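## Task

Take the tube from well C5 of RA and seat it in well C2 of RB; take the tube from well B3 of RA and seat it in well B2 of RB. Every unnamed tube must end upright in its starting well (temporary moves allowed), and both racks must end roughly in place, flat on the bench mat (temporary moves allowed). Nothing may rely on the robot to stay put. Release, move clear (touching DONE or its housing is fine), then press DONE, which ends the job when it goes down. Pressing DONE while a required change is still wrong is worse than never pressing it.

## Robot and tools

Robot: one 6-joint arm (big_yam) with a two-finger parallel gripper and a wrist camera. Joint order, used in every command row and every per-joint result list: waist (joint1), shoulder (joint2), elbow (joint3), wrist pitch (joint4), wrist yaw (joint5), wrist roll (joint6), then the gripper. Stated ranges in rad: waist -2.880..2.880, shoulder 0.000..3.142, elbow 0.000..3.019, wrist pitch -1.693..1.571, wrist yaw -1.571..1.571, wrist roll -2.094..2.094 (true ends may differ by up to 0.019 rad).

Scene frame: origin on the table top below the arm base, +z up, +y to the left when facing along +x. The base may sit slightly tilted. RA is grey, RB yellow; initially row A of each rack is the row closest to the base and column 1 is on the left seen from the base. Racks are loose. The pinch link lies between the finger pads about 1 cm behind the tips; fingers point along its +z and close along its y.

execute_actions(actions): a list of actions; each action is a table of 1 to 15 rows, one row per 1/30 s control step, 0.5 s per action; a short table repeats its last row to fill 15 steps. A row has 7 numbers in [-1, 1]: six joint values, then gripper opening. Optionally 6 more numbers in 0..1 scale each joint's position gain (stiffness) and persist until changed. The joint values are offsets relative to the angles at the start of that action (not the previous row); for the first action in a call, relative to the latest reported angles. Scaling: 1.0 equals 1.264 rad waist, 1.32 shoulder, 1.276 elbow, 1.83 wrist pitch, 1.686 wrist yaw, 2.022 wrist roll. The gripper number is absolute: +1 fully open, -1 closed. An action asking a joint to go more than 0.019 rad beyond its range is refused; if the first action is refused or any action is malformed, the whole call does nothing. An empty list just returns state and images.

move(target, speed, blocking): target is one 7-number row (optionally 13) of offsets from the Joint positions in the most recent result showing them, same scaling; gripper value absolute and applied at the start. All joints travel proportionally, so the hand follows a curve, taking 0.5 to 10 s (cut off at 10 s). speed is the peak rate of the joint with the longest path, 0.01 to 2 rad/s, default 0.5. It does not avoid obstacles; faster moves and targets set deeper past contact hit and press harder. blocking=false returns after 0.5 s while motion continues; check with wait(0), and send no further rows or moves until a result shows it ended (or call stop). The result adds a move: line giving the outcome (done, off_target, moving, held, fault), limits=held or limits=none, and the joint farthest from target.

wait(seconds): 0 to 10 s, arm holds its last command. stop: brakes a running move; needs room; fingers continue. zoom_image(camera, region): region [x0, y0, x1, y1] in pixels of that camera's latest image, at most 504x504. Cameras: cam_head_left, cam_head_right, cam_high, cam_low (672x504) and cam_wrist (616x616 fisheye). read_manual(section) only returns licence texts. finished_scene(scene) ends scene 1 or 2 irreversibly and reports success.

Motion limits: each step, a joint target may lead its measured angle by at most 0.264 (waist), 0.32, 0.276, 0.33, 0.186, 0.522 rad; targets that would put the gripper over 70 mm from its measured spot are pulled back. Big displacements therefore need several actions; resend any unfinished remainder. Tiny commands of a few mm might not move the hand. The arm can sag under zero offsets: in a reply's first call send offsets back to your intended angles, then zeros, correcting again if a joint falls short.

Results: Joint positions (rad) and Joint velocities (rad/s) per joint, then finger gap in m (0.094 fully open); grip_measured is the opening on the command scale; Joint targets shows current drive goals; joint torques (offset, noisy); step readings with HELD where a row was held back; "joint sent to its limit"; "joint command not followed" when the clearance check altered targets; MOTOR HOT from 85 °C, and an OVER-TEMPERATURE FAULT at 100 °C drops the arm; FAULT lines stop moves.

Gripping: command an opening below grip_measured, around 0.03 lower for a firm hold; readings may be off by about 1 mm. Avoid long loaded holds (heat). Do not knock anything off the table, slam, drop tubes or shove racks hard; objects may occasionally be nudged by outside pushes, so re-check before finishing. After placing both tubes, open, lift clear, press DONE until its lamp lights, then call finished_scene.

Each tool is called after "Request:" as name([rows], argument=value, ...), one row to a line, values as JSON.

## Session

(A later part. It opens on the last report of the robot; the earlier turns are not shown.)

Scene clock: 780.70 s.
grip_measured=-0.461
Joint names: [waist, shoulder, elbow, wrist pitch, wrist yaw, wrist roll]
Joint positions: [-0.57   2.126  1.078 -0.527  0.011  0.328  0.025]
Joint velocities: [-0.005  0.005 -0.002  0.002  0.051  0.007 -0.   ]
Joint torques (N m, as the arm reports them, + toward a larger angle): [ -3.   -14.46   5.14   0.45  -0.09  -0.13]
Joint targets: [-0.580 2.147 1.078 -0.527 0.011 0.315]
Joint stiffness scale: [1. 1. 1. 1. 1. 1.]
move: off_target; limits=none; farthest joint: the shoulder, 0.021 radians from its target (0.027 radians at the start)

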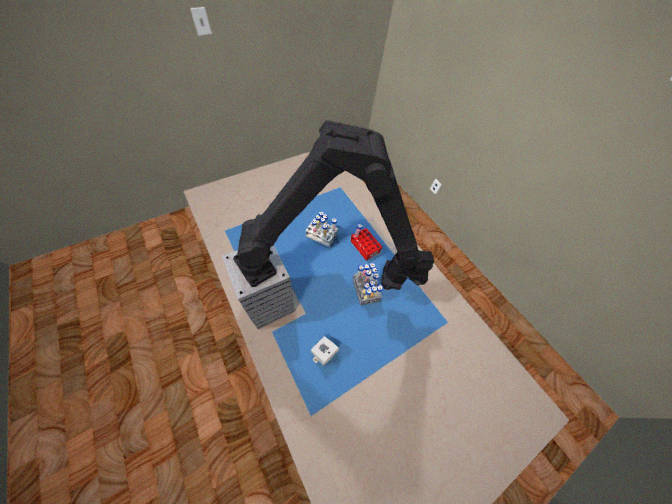

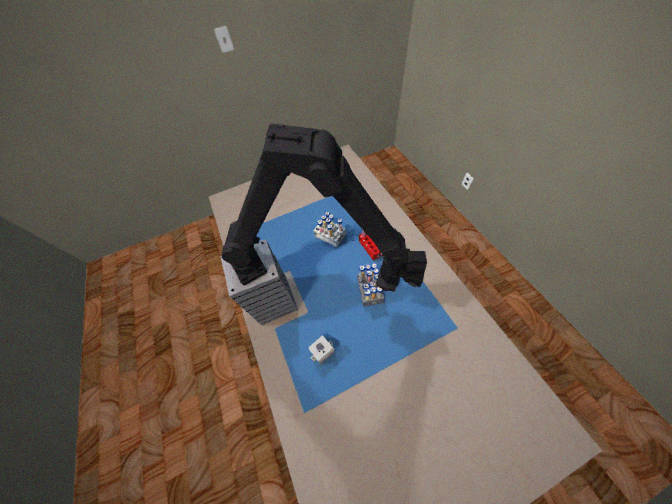

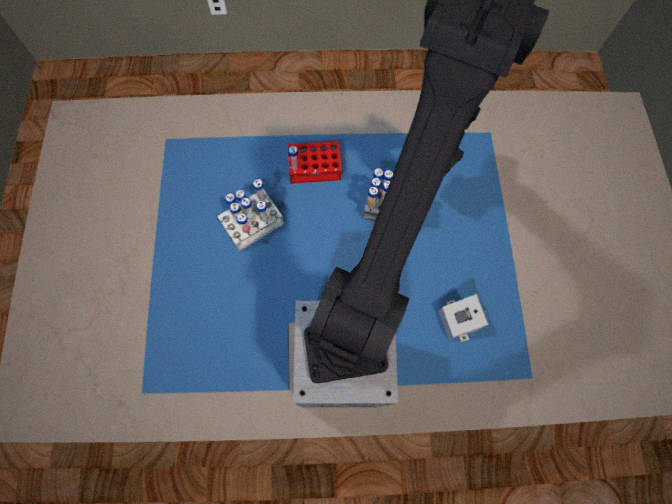

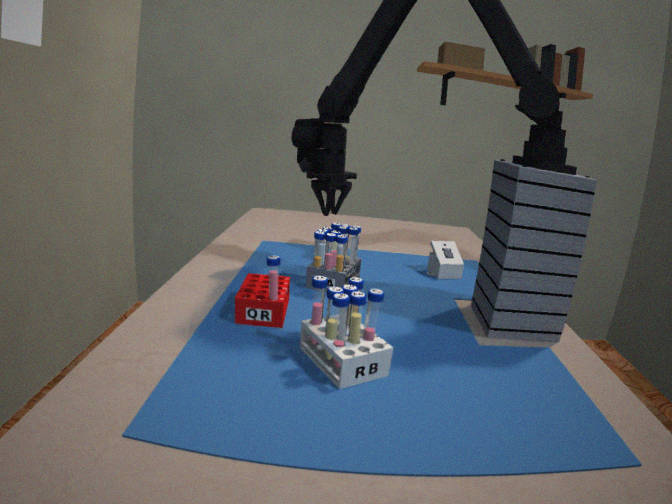

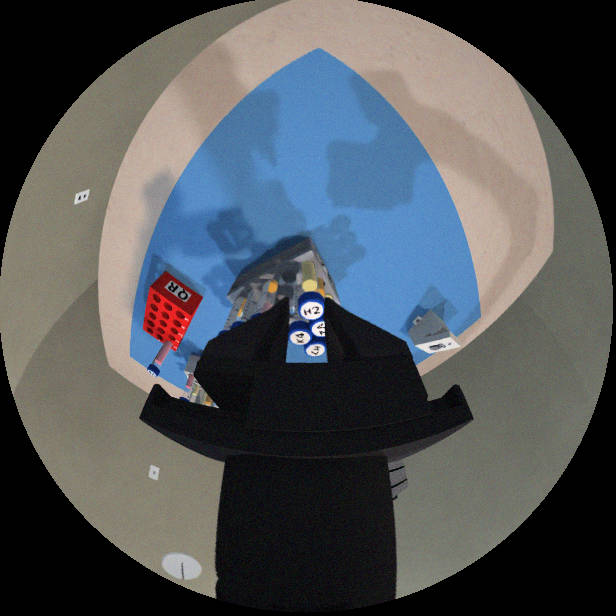

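Request:
move(target=[-0.012,0.064,0,0.038,0,0,-0.45], speed=0.04)

Request:
zoom_image(camera="cam_wrist", region=[236,240,376,370])

Scene clock: 787.73 s.
grip_measured=-0.452
Joint names: [waist, shoulder, elbow, wrist pitch, wrist yaw, wrist roll]
Joint positions: [-0.57   2.19   1.078 -0.474  0.011  0.327  0.026]
Joint velocities: [ 0.005  0.005 -0.002 -0.002  0.007  0.051  0.001]
Joint torques (N m, as the arm reports them, + toward a larger angle): [ -3.42 -14.05   4.51   0.97  -0.14   0.01]
Joint targets: [-0.585 2.210 1.078 -0.458 0.011 0.327]
Joint stiffness scale: [1. 1. 1. 1. 1. 1.]
move: done; limits=none; farthest joint: the shoulder, 0.020 radians from its target (0.084 radians at the start)

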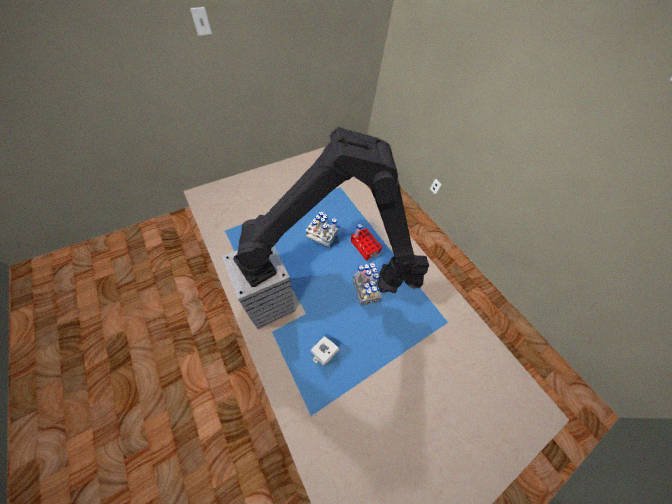

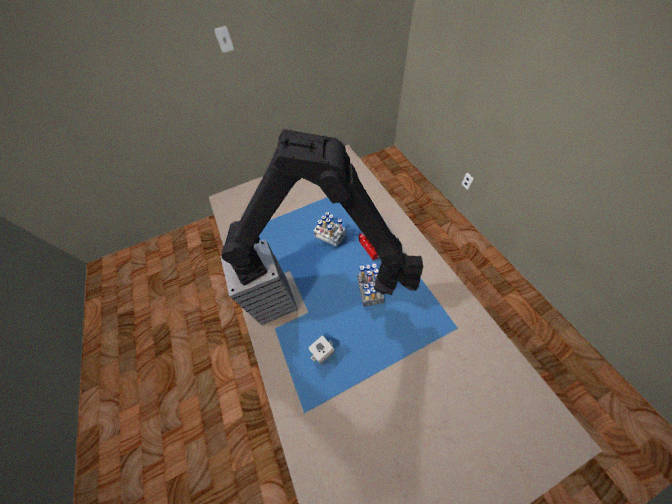

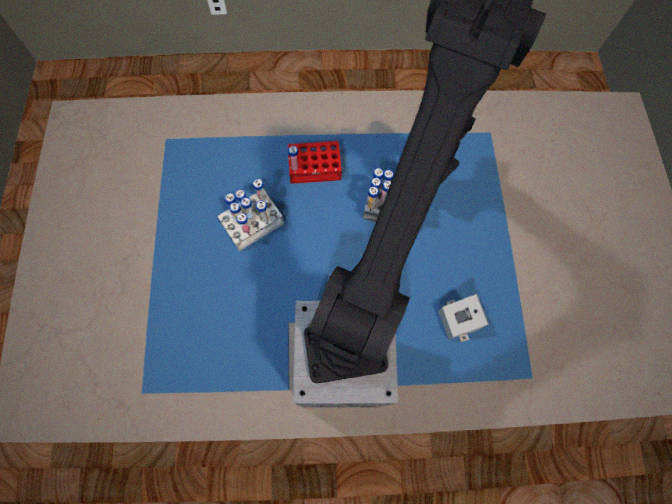

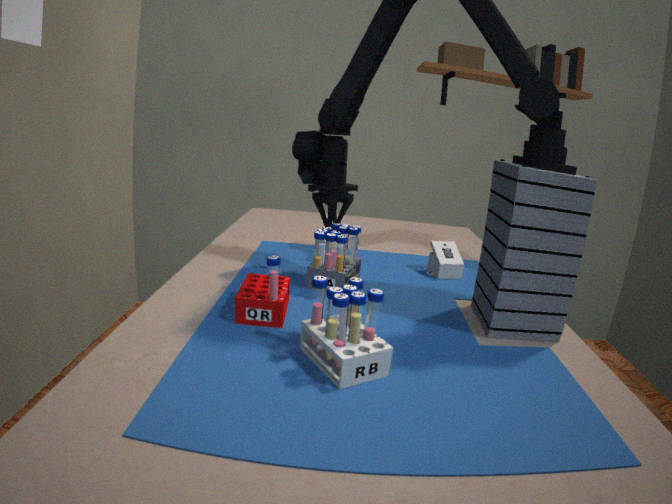

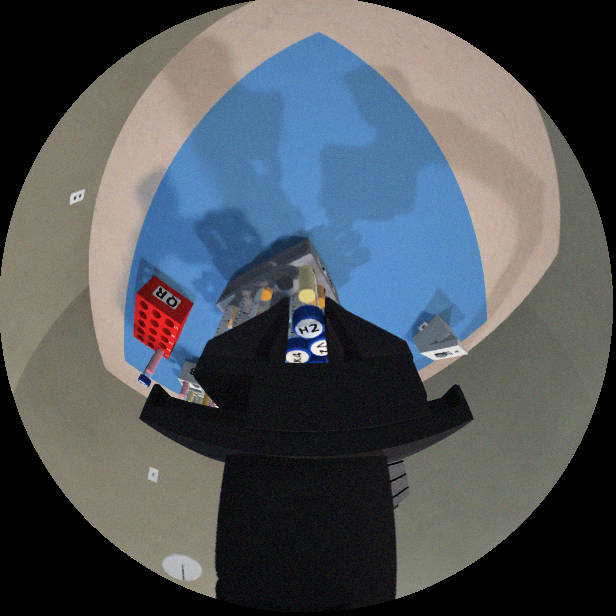

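Region (236, 240, 376, 370) of cam_wrist's 616x616 image, scaled by 3.600, with more detail than that image has; it fills the top 468 rows of this view, and the rest is white.

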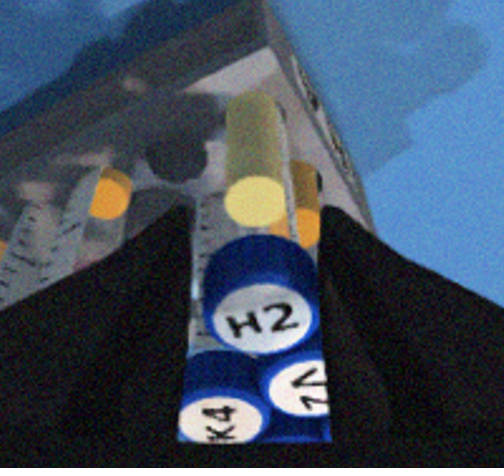

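Request:
move(target=[0,0.014,0,0.008,0,0,-0.62])

Request:
move(target=[0,-0.108,0,-0.07,0,0,-0.62], speed=0.06)

Request:
move(target=[0.052,0,-0.012,0,0,0.03,-0.62], speed=0.05)

Request:
zoom_image(camera="cam_wrist", region=[236,200,376,340])

Scene clock: 794.40 s.
grip_measured=-0.618
Joint names: [waist, shoulder, elbow, wrist pitch, wrist yaw, wrist roll]
Joint positions: [-0.57   2.19   1.078 -0.47   0.014  0.327  0.018]
Joint velocities: [-0.005 -0.005  0.002 -0.012  0.007  0.007  0.   ]
Joint torques (N m, as the arm reports them, + toward a larger angle): [ -1.56 -14.27   4.68   0.89  -0.2    0.01]
Joint targets: [-0.570 2.209 1.078 -0.459 0.011 0.327]
Joint stiffness scale: [1. 1. 1. 1. 1. 1.]
move: done; limits=none; farthest joint: the shoulder, 0.018 radians from its target (0.018 radians at the start)

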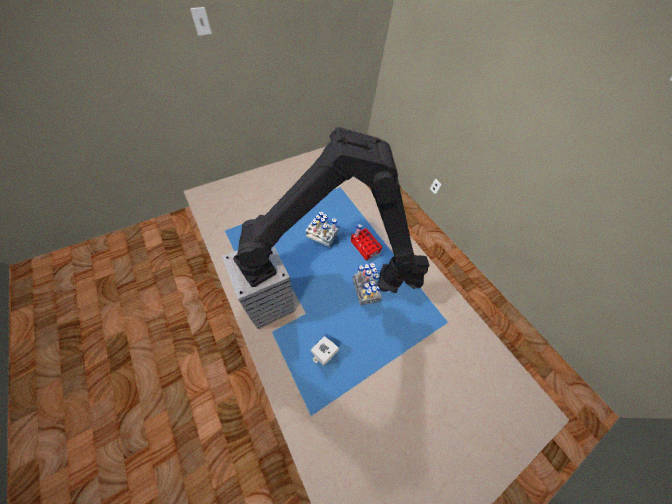

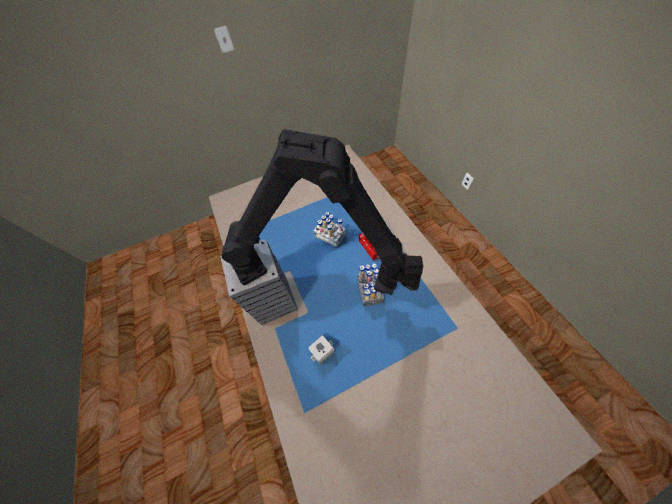

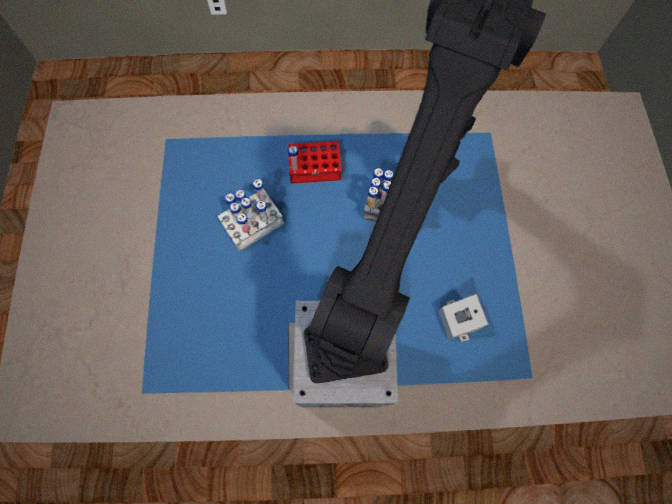

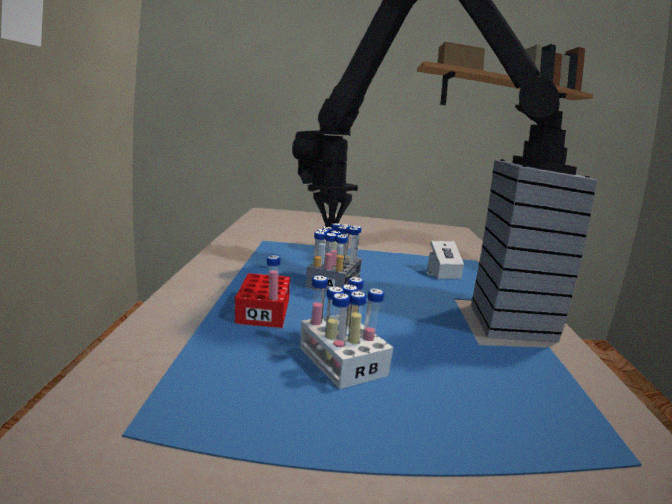

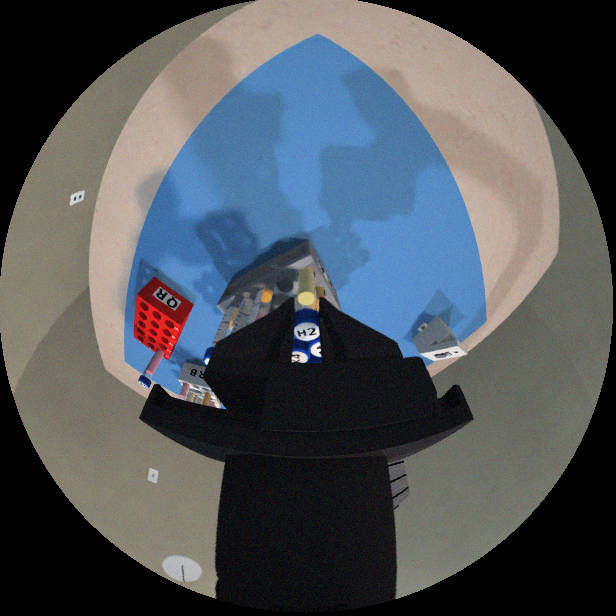

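Scene clock: 797.10 s.
grip_measured=-0.618
Joint names: [waist, shoulder, elbow, wrist pitch, wrist yaw, wrist roll]
Joint positions: [-0.57   2.064  1.078 -0.584  0.014  0.327  0.018]
Joint velocities: [-0.005 -0.015 -0.002 -0.017  0.007  0.022  0.   ]
Joint torques (N m, as the arm reports them, + toward a larger angle): [ -1.86 -17.3    5.77  -0.01  -0.11  -0.03]
Joint targets: [-0.570 2.048 1.078 -0.598 0.014 0.327]
Joint stiffness scale: [1. 1. 1. 1. 1. 1.]
move: done; limits=none; farthest joint: the shoulder, 0.016 radians from its target (0.143 radians at the start)

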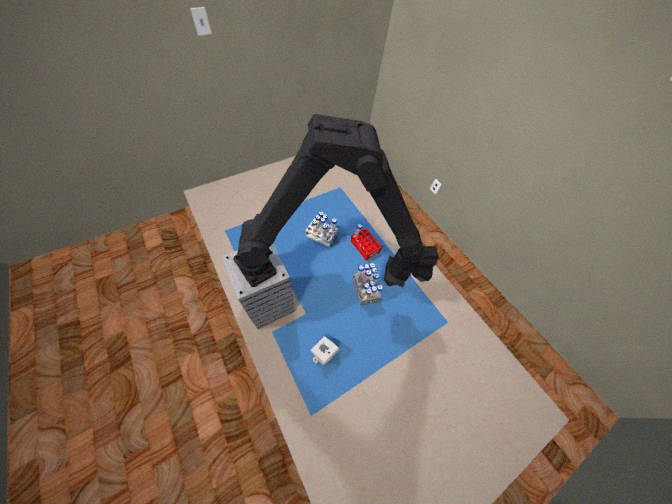

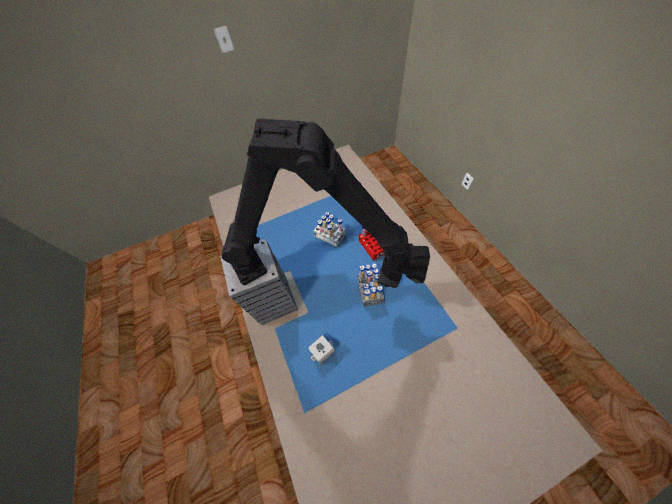

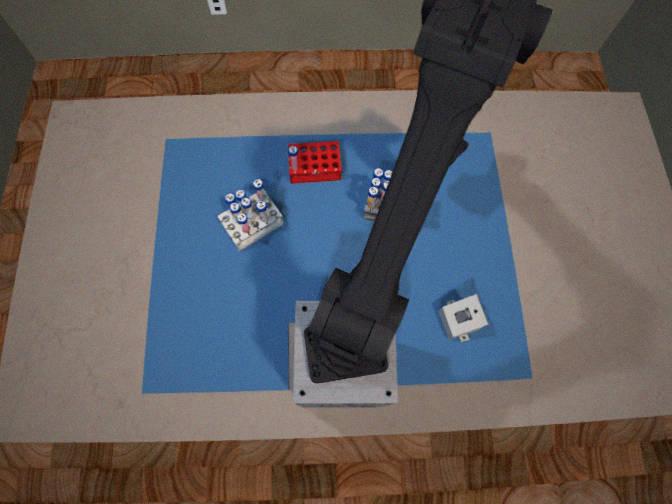

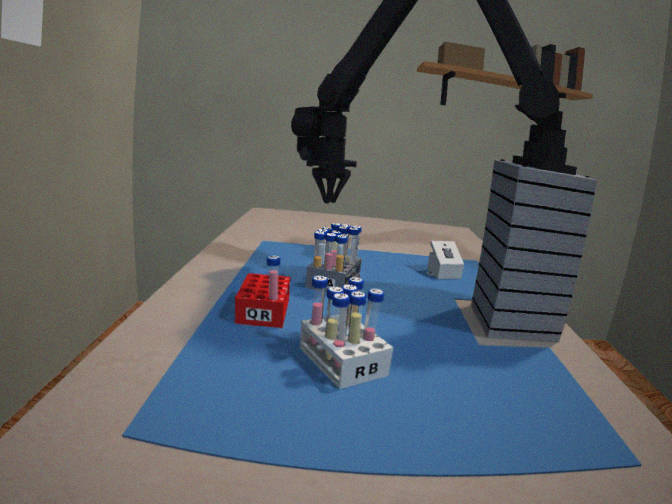

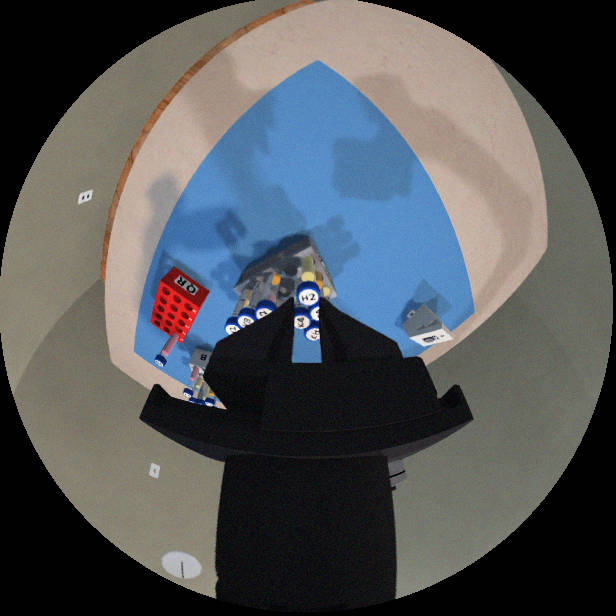

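Scene clock: 798.80 s.
grip_measured=-0.618
Joint names: [waist, shoulder, elbow, wrist pitch, wrist yaw, wrist roll]
Joint positions: [-0.517  2.064  1.068 -0.584  0.014  0.375  0.018]
Joint velocities: [-0.005  0.015 -0.002 -0.012 -0.022 -0.007 -0.   ]
Joint torques (N m, as the arm reports them, + toward a larger angle): [ -1.31 -15.65   5.27   0.43  -0.09   0.1 ]
Joint targets: [-0.505 2.064 1.063 -0.584 0.014 0.388]
Joint stiffness scale: [1. 1. 1. 1. 1. 1.]
move: done; limits=none; farthest joint: the waist, 0.013 radians from its target (0.066 radians at the start)

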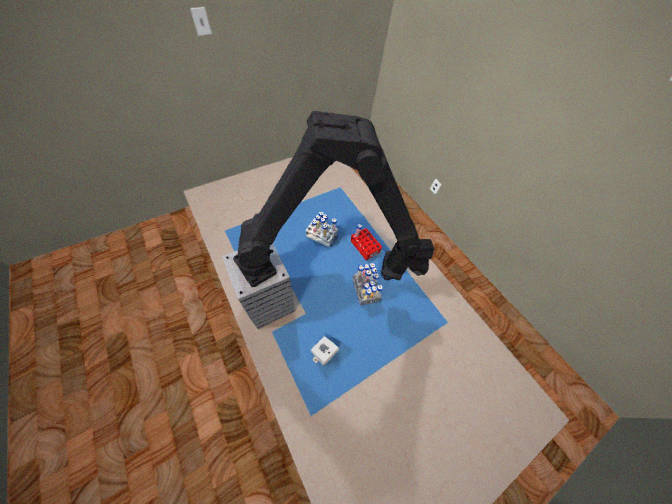

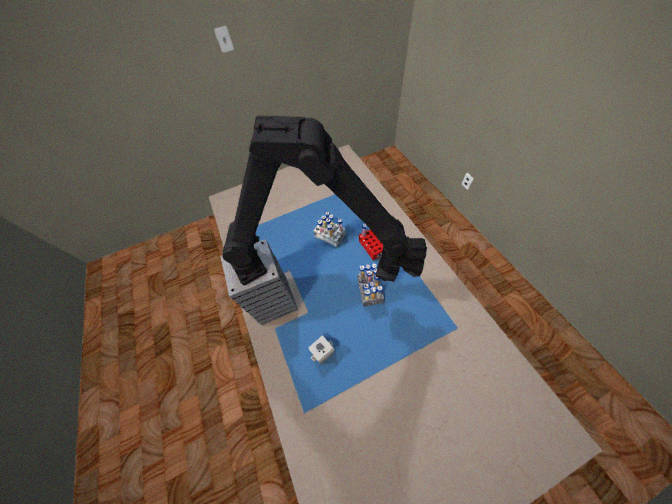

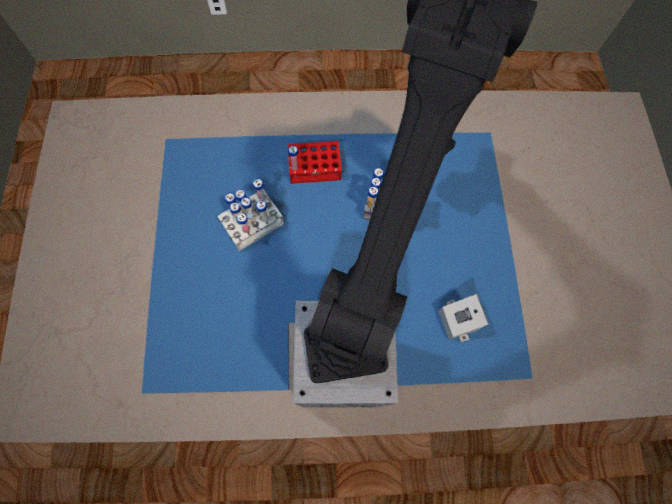

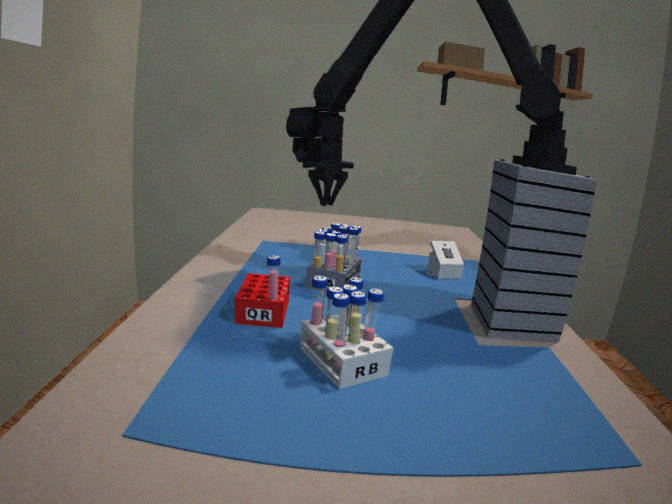

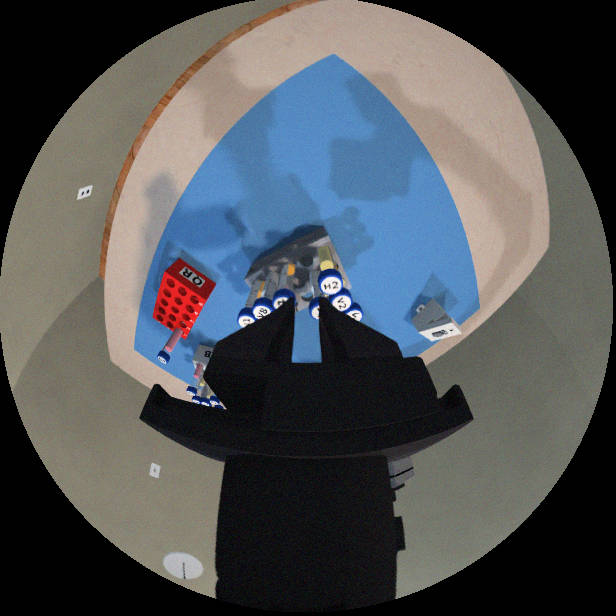

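Region (236, 200, 376, 340) of cam_wrist's 616x616 image, scaled by 3.600, with more detail than that image has.

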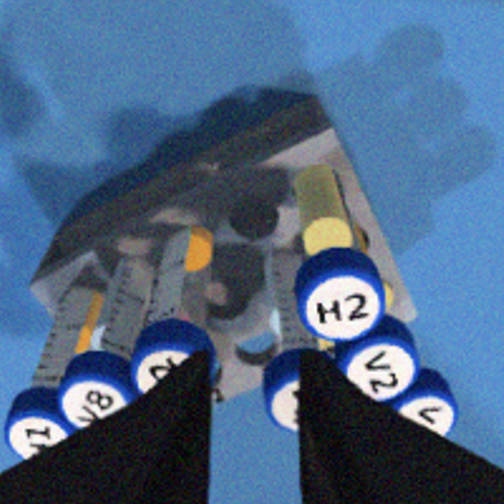

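Request:
move(target=[-0.054,0.06,0,0.037,0,-0.03,-0.45], speed=0.08)

Request:
zoom_image(camera="cam_wrist", region=[236,240,376,370])

Scene clock: 812.40 s.
grip_measured=-0.452
Joint names: [waist, shoulder, elbow, wrist pitch, wrist yaw, wrist roll]
Joint positions: [-0.574  2.124  1.068 -0.532  0.014  0.327  0.026]
Joint velocities: [-0.005 -0.015  0.002 -0.007 -0.066  0.066 -0.   ]
Joint torques (N m, as the arm reports them, + toward a larger angle): [ -3.11 -14.28   5.06   0.78  -0.15  -0.14]
Joint targets: [-0.585 2.142 1.068 -0.516 0.014 0.314]
Joint stiffness scale: [1. 1. 1. 1. 1. 1.]
move: done; limits=none; farthest joint: the shoulder, 0.019 radians from its target (0.080 radians at the start)

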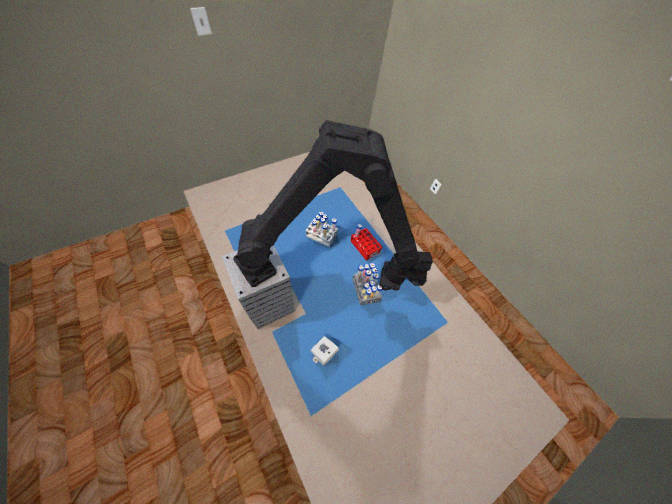

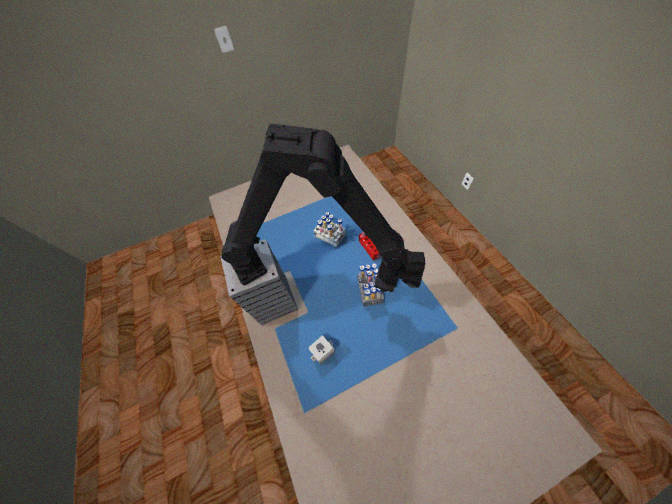

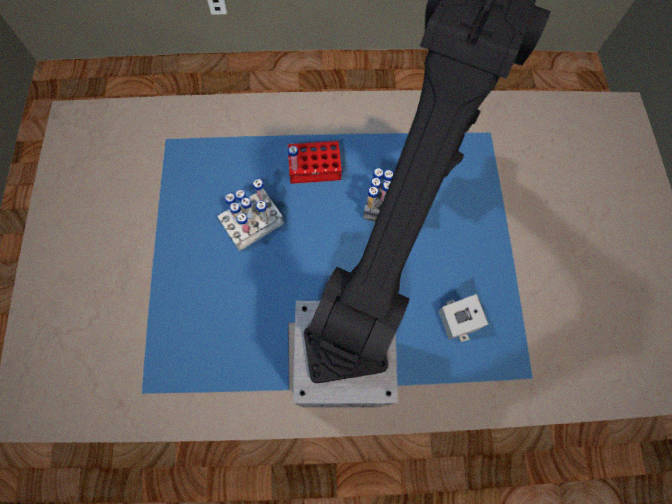

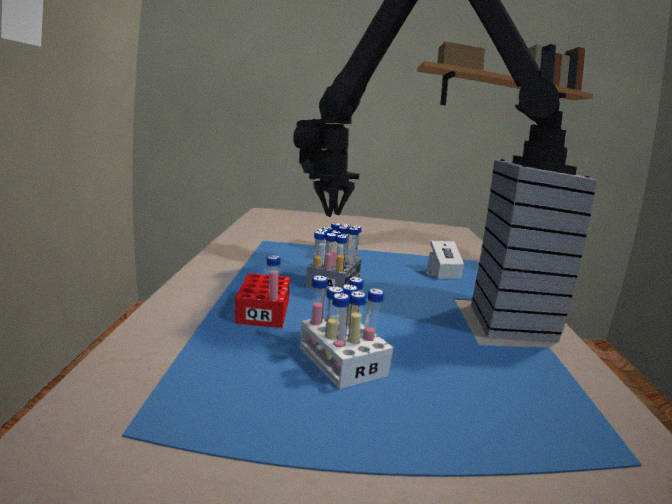

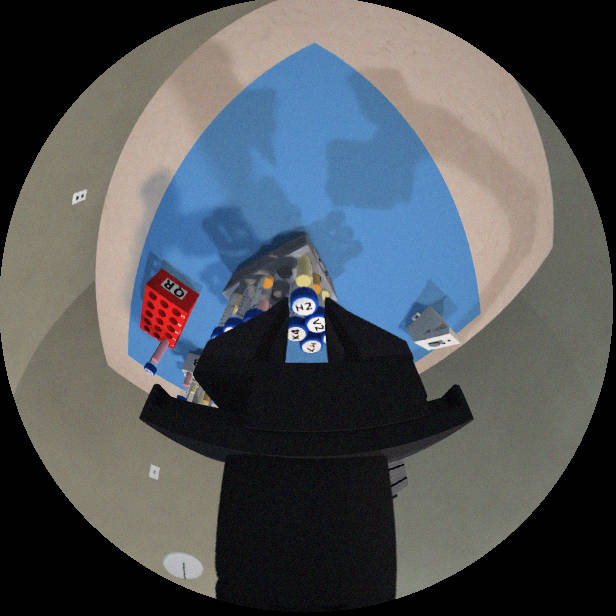

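Region (236, 240, 376, 370) of cam_wrist's 616x616 image, scaled by 3.600, with more detail than that image has; it fills the top 468 rows of this view, and the rest is white.

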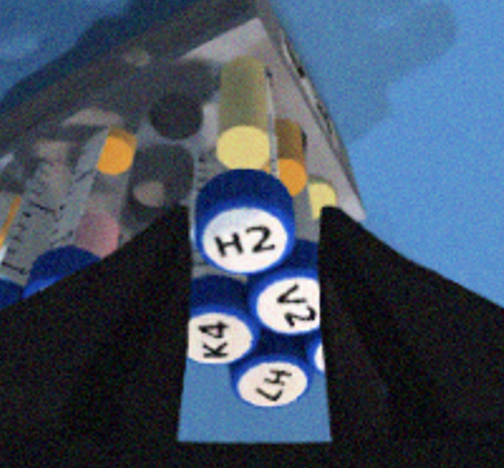

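Request:
move(target=[0.016,0.014,0,0.008,0,0,-0.45], speed=0.04)

Request:
move(target=[0,0.063,0,0.039,0,0,-0.45], speed=0.04)

Request:
zoom_image(camera="cam_wrist", region=[236,240,376,370])

Scene clock: 817.53 s.
grip_measured=-0.452
Joint names: [waist, shoulder, elbow, wrist pitch, wrist yaw, wrist roll]
Joint positions: [-0.567  2.124  1.068 -0.532  0.014  0.326  0.026]
Joint velocities: [ 0.005 -0.005  0.012 -0.007  0.081 -0.007 -0.001]
Joint torques (N m, as the arm reports them, + toward a larger angle): [ -1.1  -14.2    5.02   0.9   -0.1    0.  ]
Joint targets: [-0.553 2.142 1.068 -0.517 0.014 0.327]
Joint stiffness scale: [1. 1. 1. 1. 1. 1.]
move: done; limits=none; farthest joint: the shoulder, 0.019 radians from its target (0.019 radians at the start)

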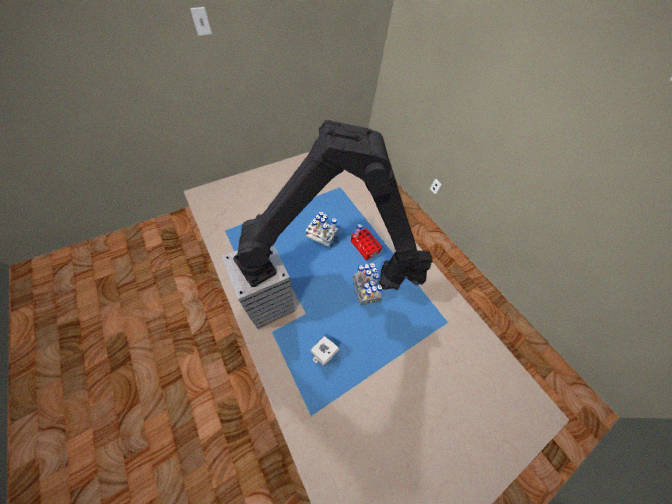

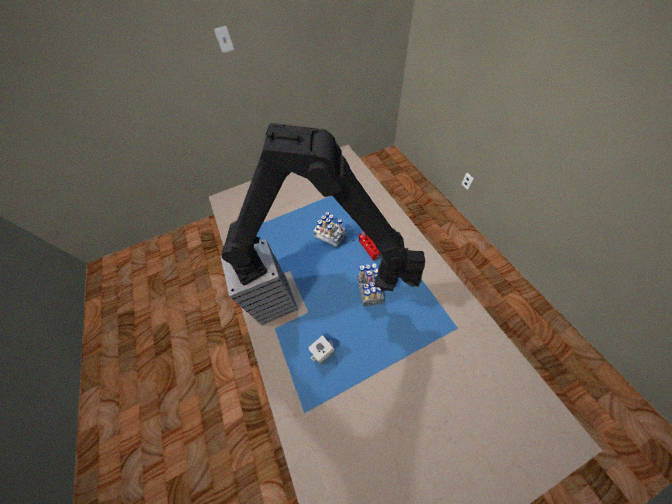

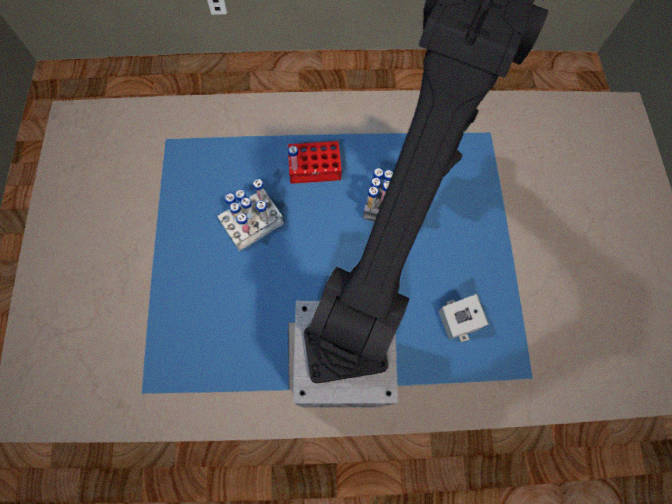

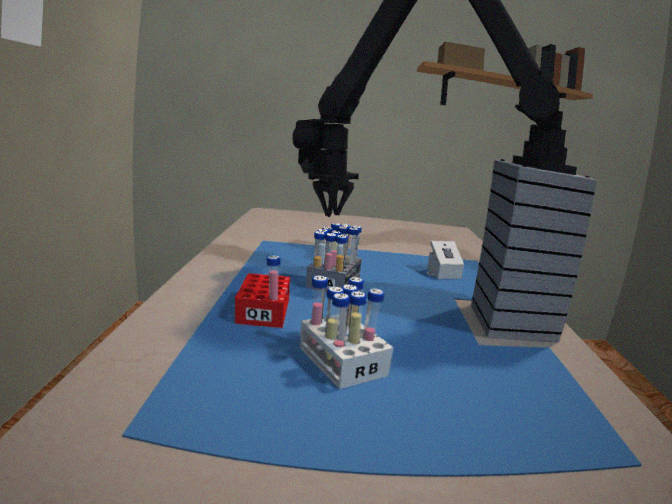

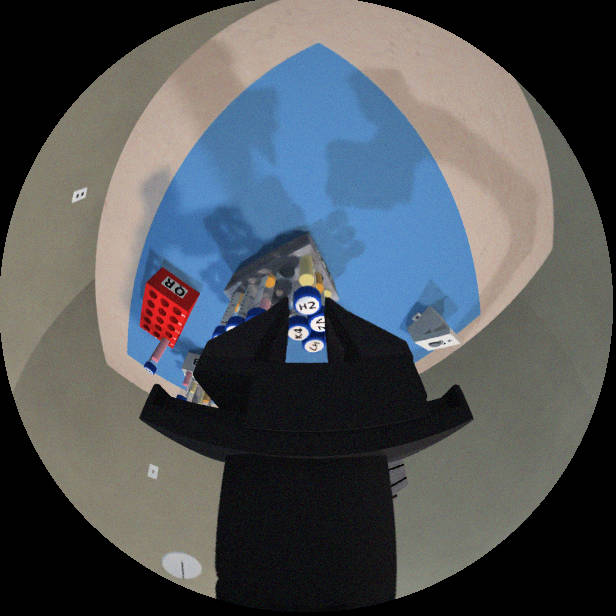

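Scene clock: 819.90 s.
grip_measured=-0.452
Joint names: [waist, shoulder, elbow, wrist pitch, wrist yaw, wrist roll]
Joint positions: [-0.567  2.187  1.068 -0.476  0.014  0.326  0.026]
Joint velocities: [-0.005 -0.005  0.007  0.007  0.022 -0.037 -0.   ]
Joint torques (N m, as the arm reports them, + toward a larger angle): [ -2.66 -14.07   4.53   0.83  -0.09   0.  ]
Joint targets: [-0.567 2.207 1.068 -0.461 0.014 0.326]
Joint stiffness scale: [1. 1. 1. 1. 1. 1.]
move: done; limits=none; farthest joint: the shoulder, 0.020 radians from its target (0.083 radians at the start)

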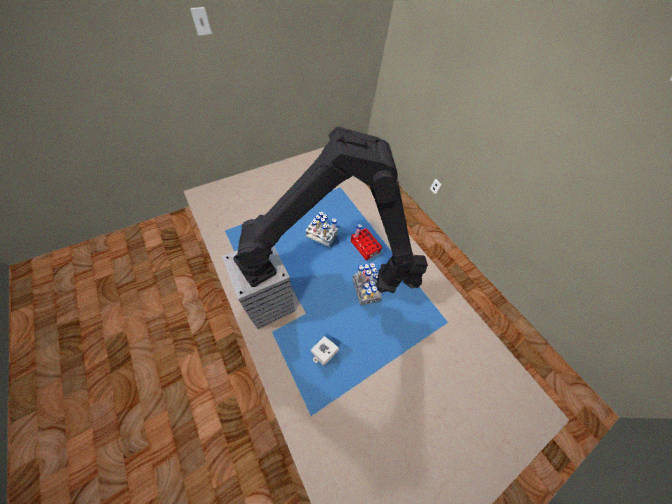

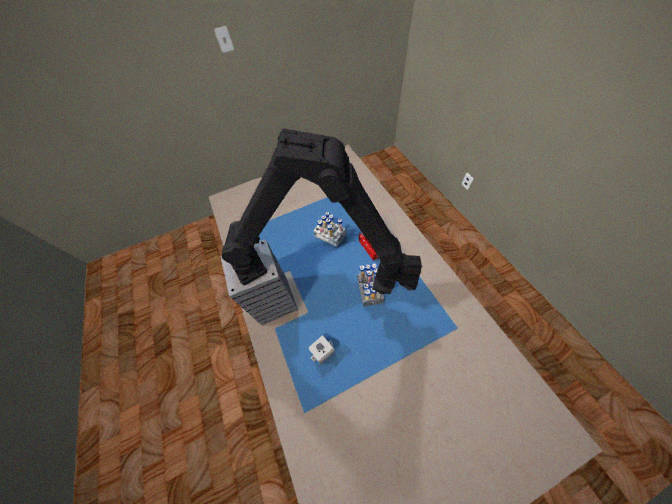

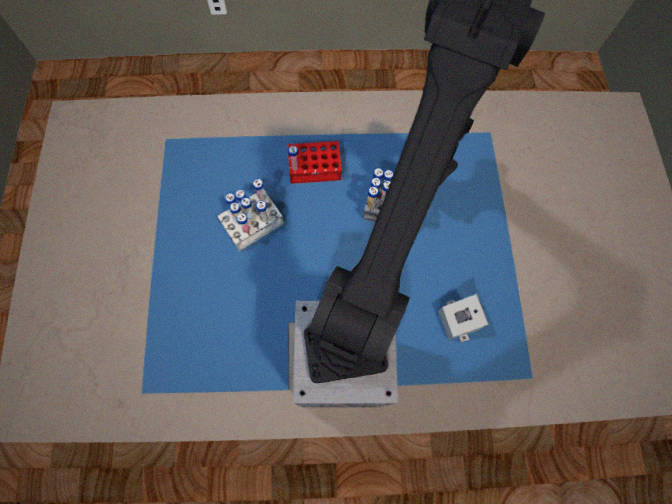

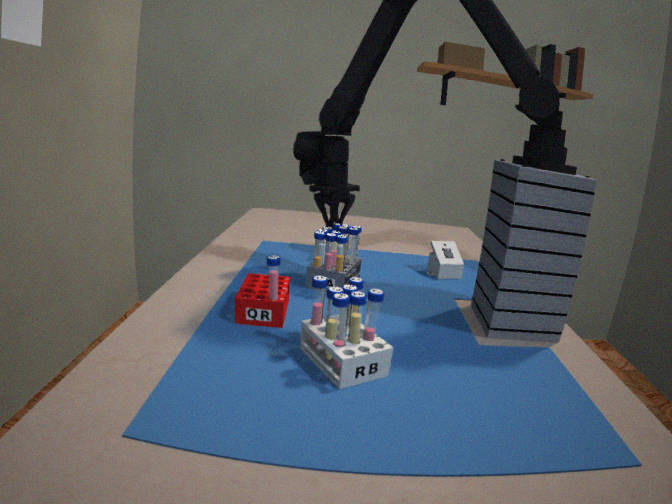

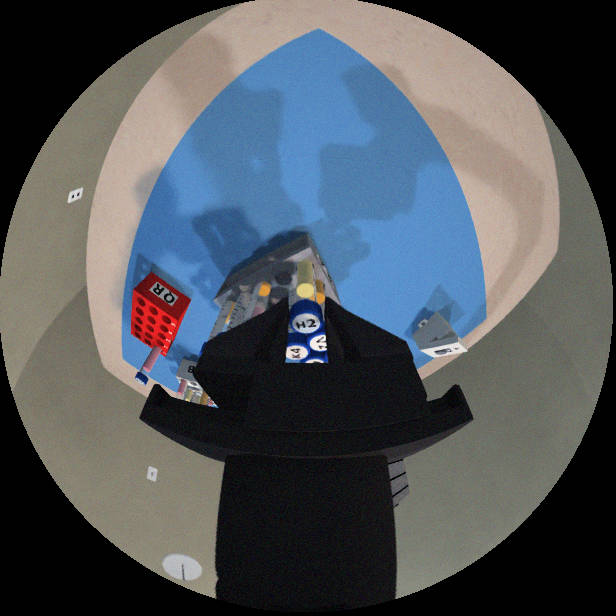

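Region (236, 240, 376, 370) of cam_wrist's 616x616 image, scaled by 3.600, with more detail than that image has; it fills the top 468 rows of this view, and the rest is white.

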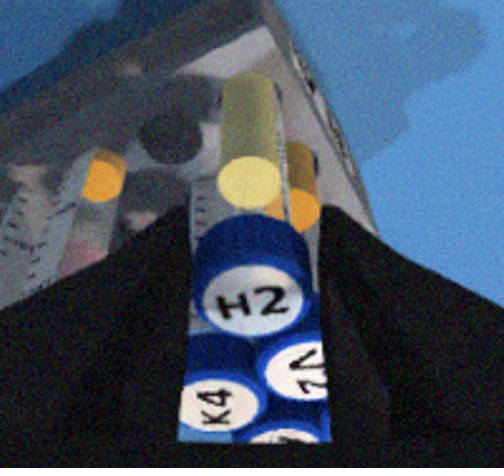

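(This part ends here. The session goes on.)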